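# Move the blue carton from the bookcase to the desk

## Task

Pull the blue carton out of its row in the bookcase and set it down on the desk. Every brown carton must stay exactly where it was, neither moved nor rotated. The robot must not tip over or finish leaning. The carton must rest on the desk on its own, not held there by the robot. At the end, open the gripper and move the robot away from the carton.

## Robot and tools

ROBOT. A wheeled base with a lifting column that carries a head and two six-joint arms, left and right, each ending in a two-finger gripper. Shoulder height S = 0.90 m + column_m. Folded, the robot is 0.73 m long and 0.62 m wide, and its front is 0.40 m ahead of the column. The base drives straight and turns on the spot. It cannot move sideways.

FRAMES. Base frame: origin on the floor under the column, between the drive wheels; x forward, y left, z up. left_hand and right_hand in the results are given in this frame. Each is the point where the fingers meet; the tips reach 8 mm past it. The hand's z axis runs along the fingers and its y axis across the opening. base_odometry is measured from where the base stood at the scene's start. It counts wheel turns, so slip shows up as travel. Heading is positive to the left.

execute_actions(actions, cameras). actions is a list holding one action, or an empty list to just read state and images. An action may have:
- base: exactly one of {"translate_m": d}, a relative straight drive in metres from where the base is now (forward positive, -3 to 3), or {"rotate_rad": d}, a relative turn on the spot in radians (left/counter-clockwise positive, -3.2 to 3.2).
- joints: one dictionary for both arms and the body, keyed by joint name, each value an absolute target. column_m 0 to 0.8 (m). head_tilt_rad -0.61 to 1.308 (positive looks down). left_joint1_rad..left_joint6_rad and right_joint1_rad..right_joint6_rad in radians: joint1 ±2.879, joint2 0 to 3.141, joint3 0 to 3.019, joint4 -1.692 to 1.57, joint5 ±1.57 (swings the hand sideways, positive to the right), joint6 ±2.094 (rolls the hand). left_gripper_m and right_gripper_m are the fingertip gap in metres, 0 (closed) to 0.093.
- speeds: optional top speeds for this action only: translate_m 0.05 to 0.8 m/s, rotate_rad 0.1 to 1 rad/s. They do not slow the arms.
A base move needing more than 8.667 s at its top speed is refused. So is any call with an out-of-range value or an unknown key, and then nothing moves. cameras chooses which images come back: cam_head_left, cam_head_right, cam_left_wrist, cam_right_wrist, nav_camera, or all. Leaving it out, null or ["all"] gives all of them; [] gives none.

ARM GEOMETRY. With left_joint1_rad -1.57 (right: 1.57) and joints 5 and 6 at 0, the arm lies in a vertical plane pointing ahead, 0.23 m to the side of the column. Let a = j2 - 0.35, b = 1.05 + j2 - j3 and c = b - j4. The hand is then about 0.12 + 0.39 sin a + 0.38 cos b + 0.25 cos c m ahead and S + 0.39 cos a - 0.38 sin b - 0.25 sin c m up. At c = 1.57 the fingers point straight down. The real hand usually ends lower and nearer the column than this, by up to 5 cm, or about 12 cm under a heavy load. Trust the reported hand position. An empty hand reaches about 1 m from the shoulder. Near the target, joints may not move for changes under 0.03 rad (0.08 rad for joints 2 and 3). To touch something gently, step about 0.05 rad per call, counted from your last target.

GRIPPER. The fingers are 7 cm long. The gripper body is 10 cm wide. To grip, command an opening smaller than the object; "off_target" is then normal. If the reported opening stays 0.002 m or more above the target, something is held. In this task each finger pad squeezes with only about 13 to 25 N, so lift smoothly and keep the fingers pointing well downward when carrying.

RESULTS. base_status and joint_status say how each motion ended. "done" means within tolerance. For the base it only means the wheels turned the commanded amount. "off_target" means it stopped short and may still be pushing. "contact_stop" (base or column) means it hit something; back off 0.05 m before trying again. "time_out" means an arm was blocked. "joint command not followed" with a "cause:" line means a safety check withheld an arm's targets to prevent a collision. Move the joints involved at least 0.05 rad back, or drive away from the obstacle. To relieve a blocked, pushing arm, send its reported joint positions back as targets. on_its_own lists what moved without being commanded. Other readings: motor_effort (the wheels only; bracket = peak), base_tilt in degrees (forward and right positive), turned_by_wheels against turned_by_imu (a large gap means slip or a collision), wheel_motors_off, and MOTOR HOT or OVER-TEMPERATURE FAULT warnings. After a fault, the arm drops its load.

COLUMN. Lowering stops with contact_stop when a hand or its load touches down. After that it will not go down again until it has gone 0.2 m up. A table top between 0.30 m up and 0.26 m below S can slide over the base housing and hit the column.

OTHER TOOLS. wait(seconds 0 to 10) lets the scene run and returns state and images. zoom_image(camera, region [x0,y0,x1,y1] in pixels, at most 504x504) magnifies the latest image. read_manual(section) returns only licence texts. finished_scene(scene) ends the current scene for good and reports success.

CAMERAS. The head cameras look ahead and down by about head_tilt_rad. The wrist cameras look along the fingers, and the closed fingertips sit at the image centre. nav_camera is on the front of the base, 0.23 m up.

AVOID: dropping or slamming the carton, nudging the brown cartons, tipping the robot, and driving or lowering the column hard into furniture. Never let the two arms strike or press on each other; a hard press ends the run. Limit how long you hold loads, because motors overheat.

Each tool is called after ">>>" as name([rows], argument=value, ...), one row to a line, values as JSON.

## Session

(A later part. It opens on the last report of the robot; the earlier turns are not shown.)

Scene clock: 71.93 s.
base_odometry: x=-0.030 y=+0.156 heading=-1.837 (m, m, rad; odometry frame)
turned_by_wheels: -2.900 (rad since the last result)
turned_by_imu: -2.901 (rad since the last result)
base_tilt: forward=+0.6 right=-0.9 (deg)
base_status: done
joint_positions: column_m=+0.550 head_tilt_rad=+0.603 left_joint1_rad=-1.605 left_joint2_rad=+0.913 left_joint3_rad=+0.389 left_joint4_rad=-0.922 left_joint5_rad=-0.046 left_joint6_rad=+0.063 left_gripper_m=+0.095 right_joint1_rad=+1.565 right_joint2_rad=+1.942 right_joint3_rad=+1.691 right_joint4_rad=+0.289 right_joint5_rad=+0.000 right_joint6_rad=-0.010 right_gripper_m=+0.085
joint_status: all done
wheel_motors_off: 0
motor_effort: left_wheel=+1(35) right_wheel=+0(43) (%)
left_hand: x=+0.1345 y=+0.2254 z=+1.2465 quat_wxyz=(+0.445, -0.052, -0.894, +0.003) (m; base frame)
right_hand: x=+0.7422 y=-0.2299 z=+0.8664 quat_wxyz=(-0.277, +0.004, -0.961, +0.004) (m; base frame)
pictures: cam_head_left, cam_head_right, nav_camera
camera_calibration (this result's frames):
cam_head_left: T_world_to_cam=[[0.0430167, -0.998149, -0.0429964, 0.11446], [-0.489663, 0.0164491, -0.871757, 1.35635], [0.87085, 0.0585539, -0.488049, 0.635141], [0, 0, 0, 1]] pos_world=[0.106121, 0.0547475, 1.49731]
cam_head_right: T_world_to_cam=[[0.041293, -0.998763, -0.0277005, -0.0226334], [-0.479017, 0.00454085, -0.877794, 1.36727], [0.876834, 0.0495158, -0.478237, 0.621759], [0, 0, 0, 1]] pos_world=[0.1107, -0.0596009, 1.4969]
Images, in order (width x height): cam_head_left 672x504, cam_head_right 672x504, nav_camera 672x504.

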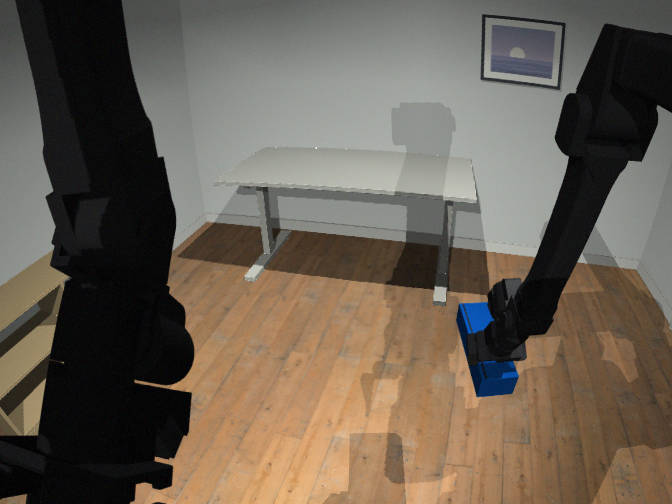

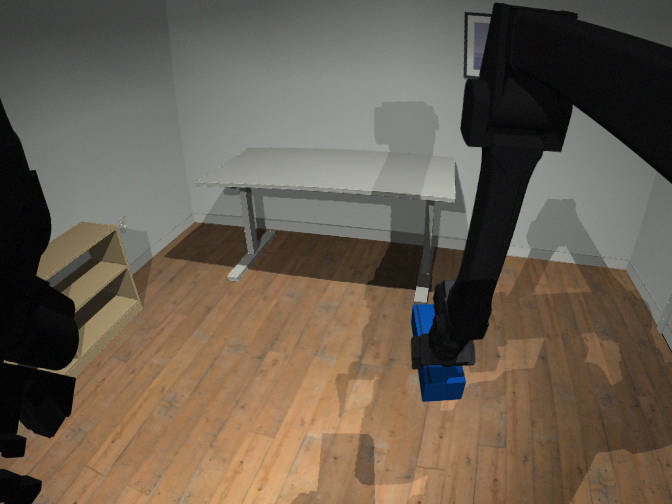

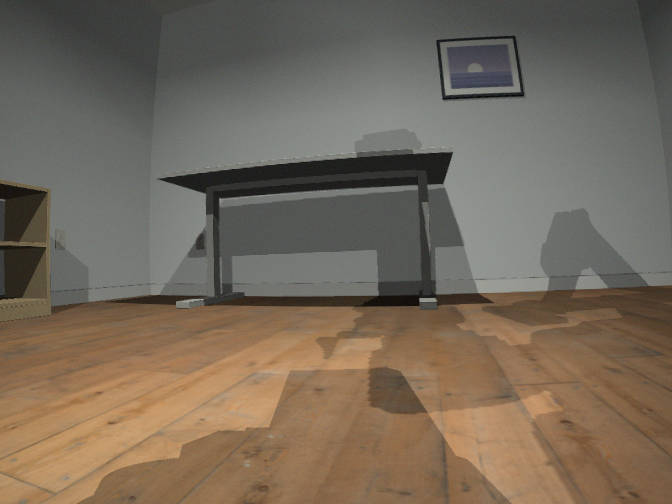

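>>> execute_actions([
  {"base":{"translate_m":1.68},"speeds":{"translate_m":0.5},"joints":{"column_m":0.58,"head_tilt_rad":0.85}},
], cameras=["cam_head_left","cam_head_right","cam_right_wrist"])

Scene clock: 80.17 s.
base_odometry: x=-0.472 y=-1.465 heading=-1.838 (m, m, rad; odometry frame)
turned_by_wheels: -0.001 (rad since the last result)
turned_by_imu: +0.003 (rad since the last result)
base_tilt: forward=+0.4 right=-0.9 (deg)
base_status: done
joint_positions: column_m=+0.580 head_tilt_rad=+0.852 left_joint1_rad=-1.605 left_joint2_rad=+0.913 left_joint3_rad=+0.391 left_joint4_rad=-0.922 left_joint5_rad=-0.046 left_joint6_rad=+0.063 left_gripper_m=+0.095 right_joint1_rad=+1.565 right_joint2_rad=+1.942 right_joint3_rad=+1.690 right_joint4_rad=+0.289 right_joint5_rad=+0.000 right_joint6_rad=-0.010 right_gripper_m=+0.085
joint_status: all done
wheel_motors_off: 0
motor_effort: left_wheel=+0(41) right_wheel=+1(48) (%)
left_hand: x=+0.1357 y=+0.2254 z=+1.2761 quat_wxyz=(+0.444, -0.052, -0.895, +0.003) (m; base frame)
right_hand: x=+0.7415 y=-0.2299 z=+0.8962 quat_wxyz=(-0.276, +0.004, -0.961, +0.004) (m; base frame)
pictures: cam_head_left, cam_head_right, cam_right_wrist
camera_calibration (this result's frames):
cam_head_left: T_world_to_cam=[[0.0311216, -0.998149, -0.0522549, 0.130844], [-0.689014, 0.0164491, -0.724561, 1.162], [0.72408, 0.0585539, -0.687226, 0.969032], [0, 0, 0, 1]] pos_world=[0.0949054, 0.0547475, 1.51472]
cam_head_right: T_world_to_cam=[[0.0332125, -0.998763, -0.0370049, -0.00682757], [-0.68018, 0.00454085, -0.733031, 1.17699], [0.732293, 0.0495158, -0.679187, 0.958021], [0, 0, 0, 1]] pos_world=[0.0992422, -0.0596009, 1.5132]
cam_right_wrist: T_world_to_cam=[[0.0175232, -0.999823, 0.00681003, -0.249875], [-0.997689, -0.0170377, 0.0657793, 0.683668], [-0.0656516, -0.00794695, -0.997811, 1.06738], [0, 0, 0, 1]] pos_world=[0.756542, -0.2297, 1.02178]
Images, in order (width x height): cam_head_left 672x504, cam_head_right 672x504, cam_right_wrist 504x504.

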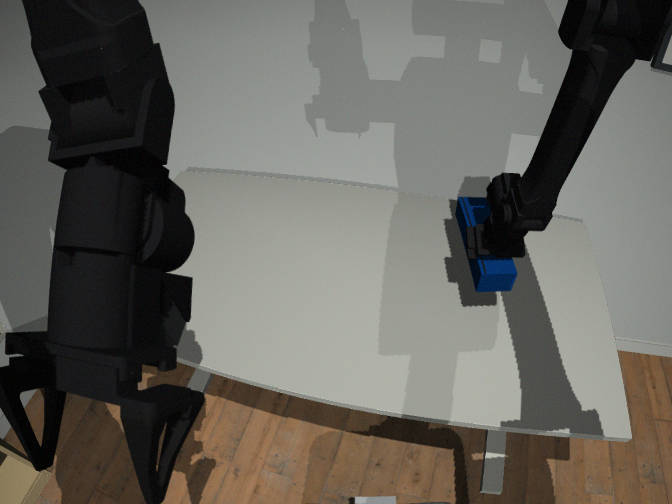

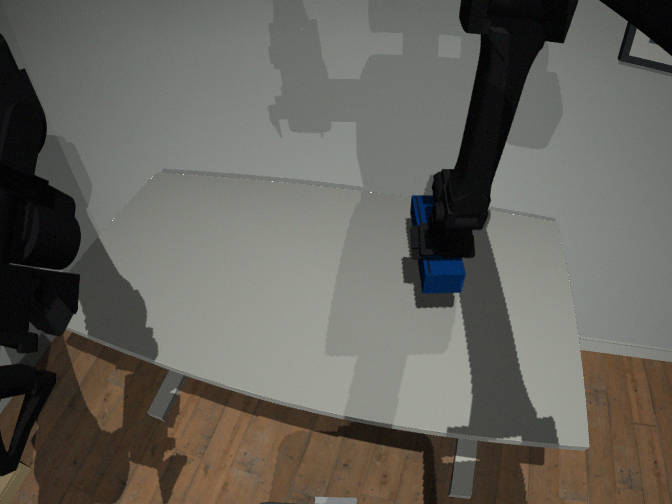

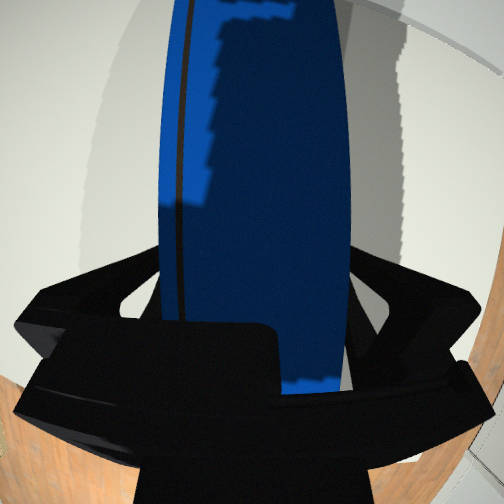

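>>> execute_actions([
  {"base":{"translate_m":-0.05},"speeds":{"translate_m":0.1},"joints":{"column_m":0.52}},
], cameras=["cam_head_left","cam_right_wrist"])

Scene clock: 83.33 s.
base_odometry: x=-0.459 y=-1.417 heading=-1.837 (m, m, rad; odometry frame)
turned_by_wheels: +0.000 (rad since the last result)
turned_by_imu: +0.001 (rad since the last result)
base_tilt: forward=+0.4 right=-0.7 (deg)
base_status: done
joint_positions: column_m=+0.520 head_tilt_rad=+0.852 left_joint1_rad=-1.605 left_joint2_rad=+0.912 left_joint3_rad=+0.389 left_joint4_rad=-0.922 left_joint5_rad=-0.046 left_joint6_rad=+0.063 left_gripper_m=+0.095 right_joint1_rad=+1.565 right_joint2_rad=+1.942 right_joint3_rad=+1.691 right_joint4_rad=+0.289 right_joint5_rad=+0.000 right_joint6_rad=-0.010 right_gripper_m=+0.085
joint_status: all done
wheel_motors_off: 0
motor_effort: left_wheel=+0(25) right_wheel=+1(33) (%)
left_hand: x=+0.1348 y=+0.2254 z=+1.2166 quat_wxyz=(+0.444, -0.052, -0.894, +0.003) (m; base frame)
right_hand: x=+0.7423 y=-0.2299 z=+0.8366 quat_wxyz=(-0.277, +0.004, -0.961, +0.004) (m; base frame)
pictures: cam_head_left, cam_right_wrist
camera_calibration (this result's frames):
cam_head_left: T_world_to_cam=[[0.0311052, -0.998149, -0.0522646, 0.12773], [-0.689241, 0.0164491, -0.724346, 1.11829], [0.723865, 0.0585539, -0.687453, 0.928228], [0, 0, 0, 1]] pos_world=[0.0948893, 0.0547475, 1.45482]
cam_right_wrist: T_world_to_cam=[[0.0175207, -0.999823, 0.00683315, -0.249501], [-0.997763, -0.0170428, 0.0646375, 0.689395], [-0.0645096, -0.00795036, -0.997885, 1.0072], [0, 0, 0, 1]] pos_world=[0.757198, -0.2297, 0.962212]
Images, in order (width x height): cam_head_left 672x504, cam_right_wrist 504x504.

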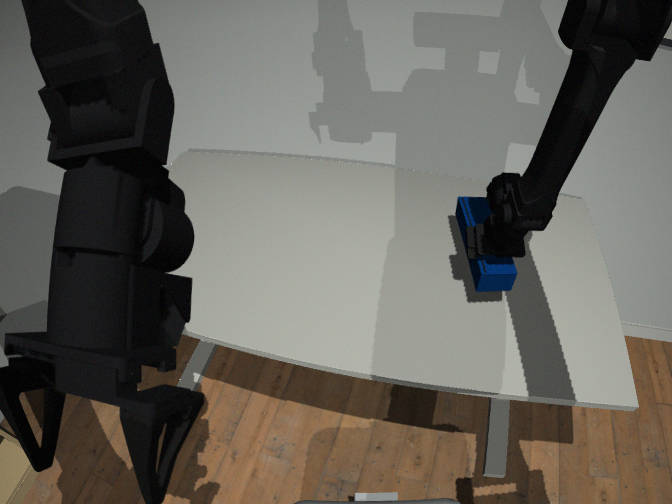

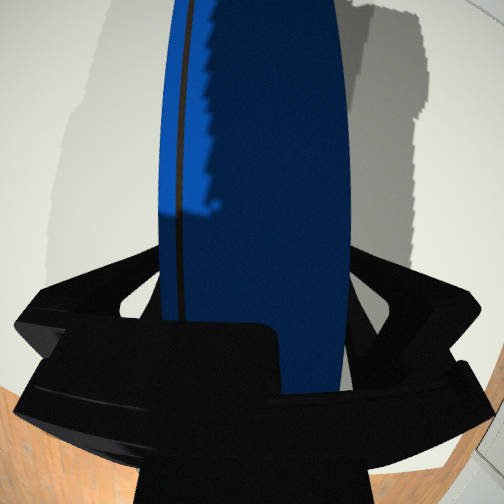

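>>> execute_actions([
  {"joints":{"column_m":0.485}},
], cameras=["cam_head_left"])

>>> zoom_image(camera="cam_head_left", region=[420,180,580,320])

Scene clock: 86.40 s.
base_odometry: x=-0.459 y=-1.417 heading=-1.837 (m, m, rad; odometry frame)
turned_by_wheels: +0.000 (rad since the last result)
turned_by_imu: +0.000 (rad since the last result)
base_tilt: forward=+0.5 right=-0.9 (deg)
base_status: not commanded
joint_positions: column_m=+0.485 head_tilt_rad=+0.852 left_joint1_rad=-1.605 left_joint2_rad=+0.912 left_joint3_rad=+0.389 left_joint4_rad=-0.922 left_joint5_rad=-0.046 left_joint6_rad=+0.063 left_gripper_m=+0.095 right_joint1_rad=+1.565 right_joint2_rad=+1.942 right_joint3_rad=+1.691 right_joint4_rad=+0.289 right_joint5_rad=+0.000 right_joint6_rad=-0.010 right_gripper_m=+0.085
joint_status: all done
wheel_motors_off: 0
motor_effort: left_wheel=+0(0) right_wheel=+1(0) (%)
left_hand: x=+0.1348 y=+0.2254 z=+1.1816 quat_wxyz=(+0.444, -0.052, -0.894, +0.003) (m; base frame)
right_hand: x=+0.7423 y=-0.2299 z=+0.8016 quat_wxyz=(-0.277, +0.004, -0.961, +0.004) (m; base frame)
pictures: cam_head_left
camera_calibration (this result's frames):
cam_head_left: T_world_to_cam=[[0.0311052, -0.998149, -0.0522646, 0.1259], [-0.689241, 0.0164491, -0.724346, 1.09293], [0.723864, 0.0585539, -0.687453, 0.904152], [0, 0, 0, 1]] pos_world=[0.0948893, 0.0547475, 1.4198]
Images, in order (width x height): cam_head_left 672x504.

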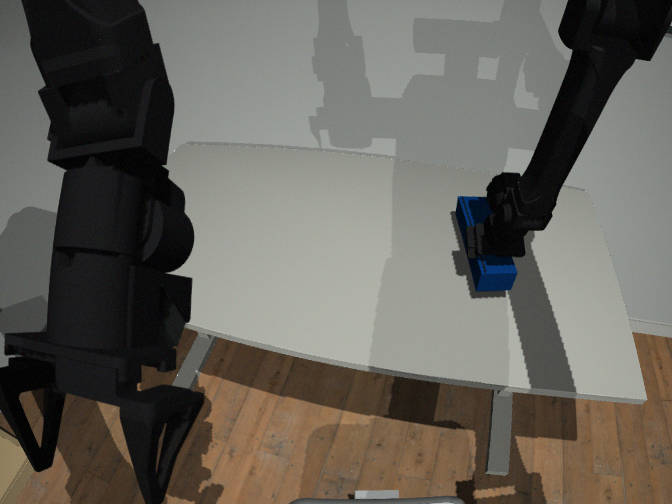

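Region (420, 180, 580, 320) of cam_head_left's 672x504 image, scaled by 3.150, with more detail than that image has; it fills the top 441 rows of this view, and the rest is white.

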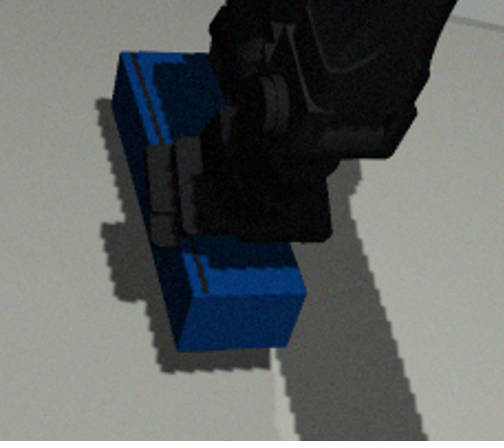

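>>> execute_actions([
  {"joints":{"column_m":0.455}},
], cameras=["cam_head_left"])

>>> zoom_image(camera="cam_head_left", region=[420,180,580,320])

Scene clock: 89.53 s.
base_odometry: x=-0.459 y=-1.417 heading=-1.837 (m, m, rad; odometry frame)
turned_by_wheels: +0.000 (rad since the last result)
turned_by_imu: +0.000 (rad since the last result)
base_tilt: forward=+0.4 right=-0.9 (deg)
base_status: not commanded
joint_positions: column_m=+0.455 head_tilt_rad=+0.852 left_joint1_rad=-1.605 left_joint2_rad=+0.912 left_joint3_rad=+0.389 left_joint4_rad=-0.922 left_joint5_rad=-0.046 left_joint6_rad=+0.063 left_gripper_m=+0.095 right_joint1_rad=+1.565 right_joint2_rad=+1.942 right_joint3_rad=+1.691 right_joint4_rad=+0.289 right_joint5_rad=+0.000 right_joint6_rad=-0.010 right_gripper_m=+0.085
joint_status: all done
wheel_motors_off: 0
motor_effort: left_wheel=+0(0) right_wheel=-1(0) (%)
left_hand: x=+0.1348 y=+0.2254 z=+1.1515 quat_wxyz=(+0.444, -0.052, -0.894, +0.003) (m; base frame)
right_hand: x=+0.7423 y=-0.2299 z=+0.7716 quat_wxyz=(-0.277, +0.004, -0.961, +0.004) (m; base frame)
pictures: cam_head_left
camera_calibration (this result's frames):
cam_head_left: T_world_to_cam=[[0.0311052, -0.998149, -0.0522646, 0.124332], [-0.689241, 0.0164491, -0.724346, 1.07119], [0.723865, 0.0585539, -0.687453, 0.883525], [0, 0, 0, 1]] pos_world=[0.0948893, 0.0547475, 1.38979]
Images, in order (width x height): cam_head_left 672x504.

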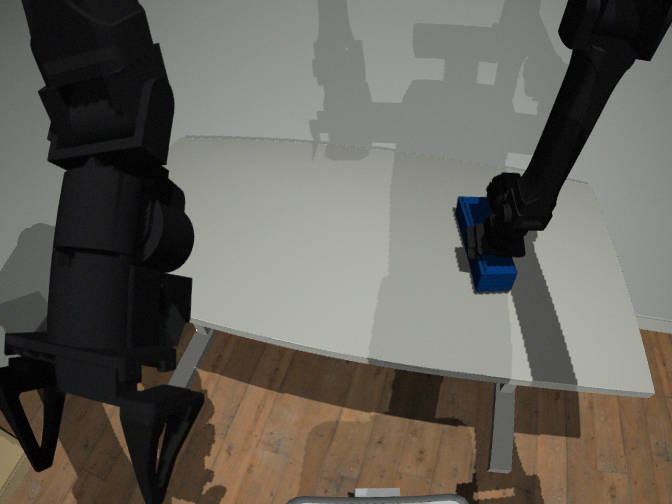

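Region (420, 180, 580, 320) of cam_head_left's 672x504 image, scaled by 3.150, with more detail than that image has; it fills the top 441 rows of this view, and the rest is white.

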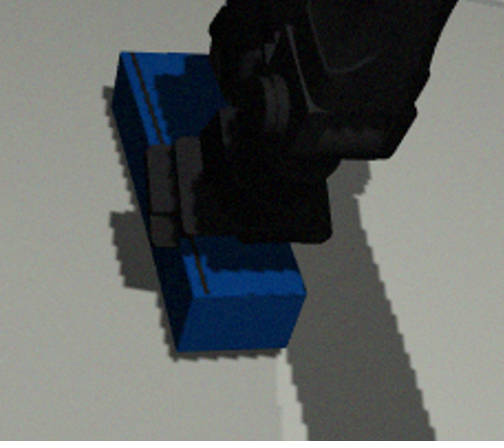

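About 2 cm remain.

>>> execute_actions([
  {"joints":{"column_m":0.43}},
], cameras=[])

Scene clock: 92.53 s.
base_odometry: x=-0.459 y=-1.417 heading=-1.837 (m, m, rad; odometry frame)
turned_by_wheels: +0.000 (rad since the last result)
turned_by_imu: +0.000 (rad since the last result)
base_tilt: forward=+0.5 right=-0.7 (deg)
base_status: not commanded
joint_positions: column_m=+0.430 head_tilt_rad=+0.852 left_joint1_rad=-1.605 left_joint2_rad=+0.912 left_joint3_rad=+0.389 left_joint4_rad=-0.922 left_joint5_rad=-0.046 left_joint6_rad=+0.063 left_gripper_m=+0.095 right_joint1_rad=+1.565 right_joint2_rad=+1.931 right_joint3_rad=+1.690 right_joint4_rad=+0.289 right_joint5_rad=-0.001 right_joint6_rad=-0.008 right_gripper_m=+0.085
joint_status: all done
wheel_motors_off: 0
motor_effort: left_wheel=+2(1) right_wheel=+2(4) (%)
left_hand: x=+0.1350 y=+0.2254 z=+1.1265 quat_wxyz=(+0.444, -0.052, -0.894, +0.003) (m; base frame)
right_hand: x=+0.7478 y=-0.2298 z=+0.7529 quat_wxyz=(-0.282, +0.004, -0.960, +0.003) (m; base frame)
pictures: none
No camera images: the call's "cameras" was empty. Leave "cameras" out to get every camera's image.

>>> execute_actions([
  {"joints":{"right_gripper_m":0.093}},
], cameras=[])

>>> execute_actions([
  {"joints":{"column_m":0.51}},
], cameras=[])

>>> execute_actions([
  {"base":{"translate_m":-0.5}},
], cameras=["cam_head_left"])

Scene clock: 95.23 s.
base_odometry: x=-0.459 y=-1.417 heading=-1.837 (m, m, rad; odometry frame)
turned_by_wheels: +0.000 (rad since the last result)
turned_by_imu: +0.000 (rad since the last result)
base_tilt: forward=+0.5 right=-0.8 (deg)
base_status: not commanded
joint_positions: column_m=+0.430 head_tilt_rad=+0.852 left_joint1_rad=-1.605 left_joint2_rad=+0.912 left_joint3_rad=+0.389 left_joint4_rad=-0.922 left_joint5_rad=-0.046 left_joint6_rad=+0.063 left_gripper_m=+0.095 right_joint1_rad=+1.565 right_joint2_rad=+1.932 right_joint3_rad=+1.690 right_joint4_rad=+0.289 right_joint5_rad=-0.001 right_joint6_rad=-0.008 right_gripper_m=+0.093
joint_status: all done
wheel_motors_off: 0
motor_effort: left_wheel=-1(1) right_wheel=+1(3) (%)
left_hand: x=+0.1350 y=+0.2254 z=+1.1265 quat_wxyz=(+0.444, -0.052, -0.894, +0.003) (m; base frame)
right_hand: x=+0.7478 y=-0.2298 z=+0.7526 quat_wxyz=(-0.282, +0.004, -0.960, +0.003) (m; base frame)
pictures: none
No camera images: the call's "cameras" was empty. Leave "cameras" out to get every camera's image.

Scene clock: 96.87 s.
base_odometry: x=-0.459 y=-1.417 heading=-1.837 (m, m, rad; odometry frame)
turned_by_wheels: +0.000 (rad since the last result)
turned_by_imu: +0.000 (rad since the last result)
base_tilt: forward=+0.4 right=-0.9 (deg)
base_status: not commanded
joint_positions: column_m=+0.510 head_tilt_rad=+0.852 left_joint1_rad=-1.605 left_joint2_rad=+0.912 left_joint3_rad=+0.389 left_joint4_rad=-0.922 left_joint5_rad=-0.046 left_joint6_rad=+0.063 left_gripper_m=+0.095 right_joint1_rad=+1.565 right_joint2_rad=+1.932 right_joint3_rad=+1.690 right_joint4_rad=+0.289 right_joint5_rad=-0.001 right_joint6_rad=-0.008 right_gripper_m=+0.093
joint_status: all done
wheel_motors_off: 0
motor_effort: left_wheel=+0(0) right_wheel=+1(1) (%)
left_hand: x=+0.1350 y=+0.2254 z=+1.2064 quat_wxyz=(+0.444, -0.052, -0.894, +0.003) (m; base frame)
right_hand: x=+0.7475 y=-0.2298 z=+0.8322 quat_wxyz=(-0.281, +0.004, -0.960, +0.003) (m; base frame)
pictures: none
No camera images: the call's "cameras" was empty. Leave "cameras" out to get every camera's image.

Scene clock: 99.37 s.
base_odometry: x=-0.328 y=-0.934 heading=-1.838 (m, m, rad; odometry frame)
turned_by_wheels: -0.001 (rad since the last result)
turned_by_imu: -0.001 (rad since the last result)
base_tilt: forward=+0.3 right=-0.9 (deg)
base_status: done
joint_positions: column_m=+0.510 head_tilt_rad=+0.852 left_joint1_rad=-1.605 left_joint2_rad=+0.911 left_joint3_rad=+0.387 left_joint4_rad=-0.922 left_joint5_rad=-0.046 left_joint6_rad=+0.063 left_gripper_m=+0.095 right_joint1_rad=+1.566 right_joint2_rad=+1.933 right_joint3_rad=+1.690 right_joint4_rad=+0.289 right_joint5_rad=-0.001 right_joint6_rad=-0.008 right_gripper_m=+0.093
joint_status: not commanded
wheel_motors_off: 0
motor_effort: left_wheel=+0(26) right_wheel=+0(50) (%)
left_hand: x=+0.1340 y=+0.2254 z=+1.2068 quat_wxyz=(+0.445, -0.052, -0.894, +0.003) (m; base frame)
right_hand: x=+0.7466 y=-0.2295 z=+0.8314 quat_wxyz=(-0.281, +0.004, -0.960, +0.003) (m; base frame)
pictures: cam_head_left
camera_calibration (this result's frames):
cam_head_left: T_world_to_cam=[[0.0310857, -0.998149, -0.0522762, 0.127219], [-0.689511, 0.0164491, -0.724089, 1.11058], [0.723608, 0.0585539, -0.687723, 0.921674], [0, 0, 0, 1]] pos_world=[0.0948702, 0.0547475, 1.44466]
Images, in order (width x height): cam_head_left 672x504.

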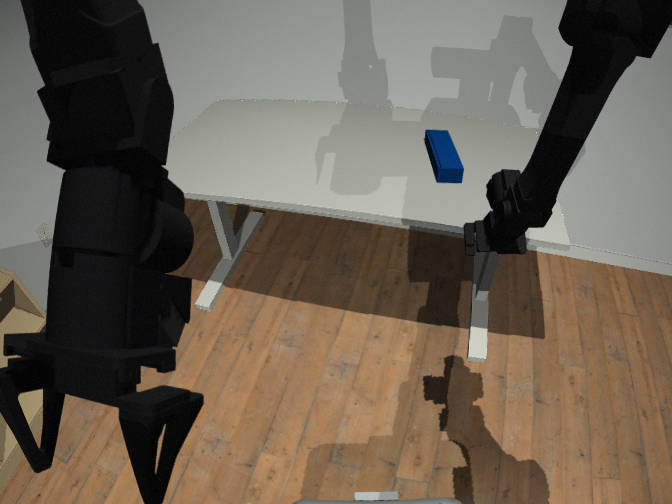

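>>> finished_scene(scene=2)

The scene is finished: the task was done.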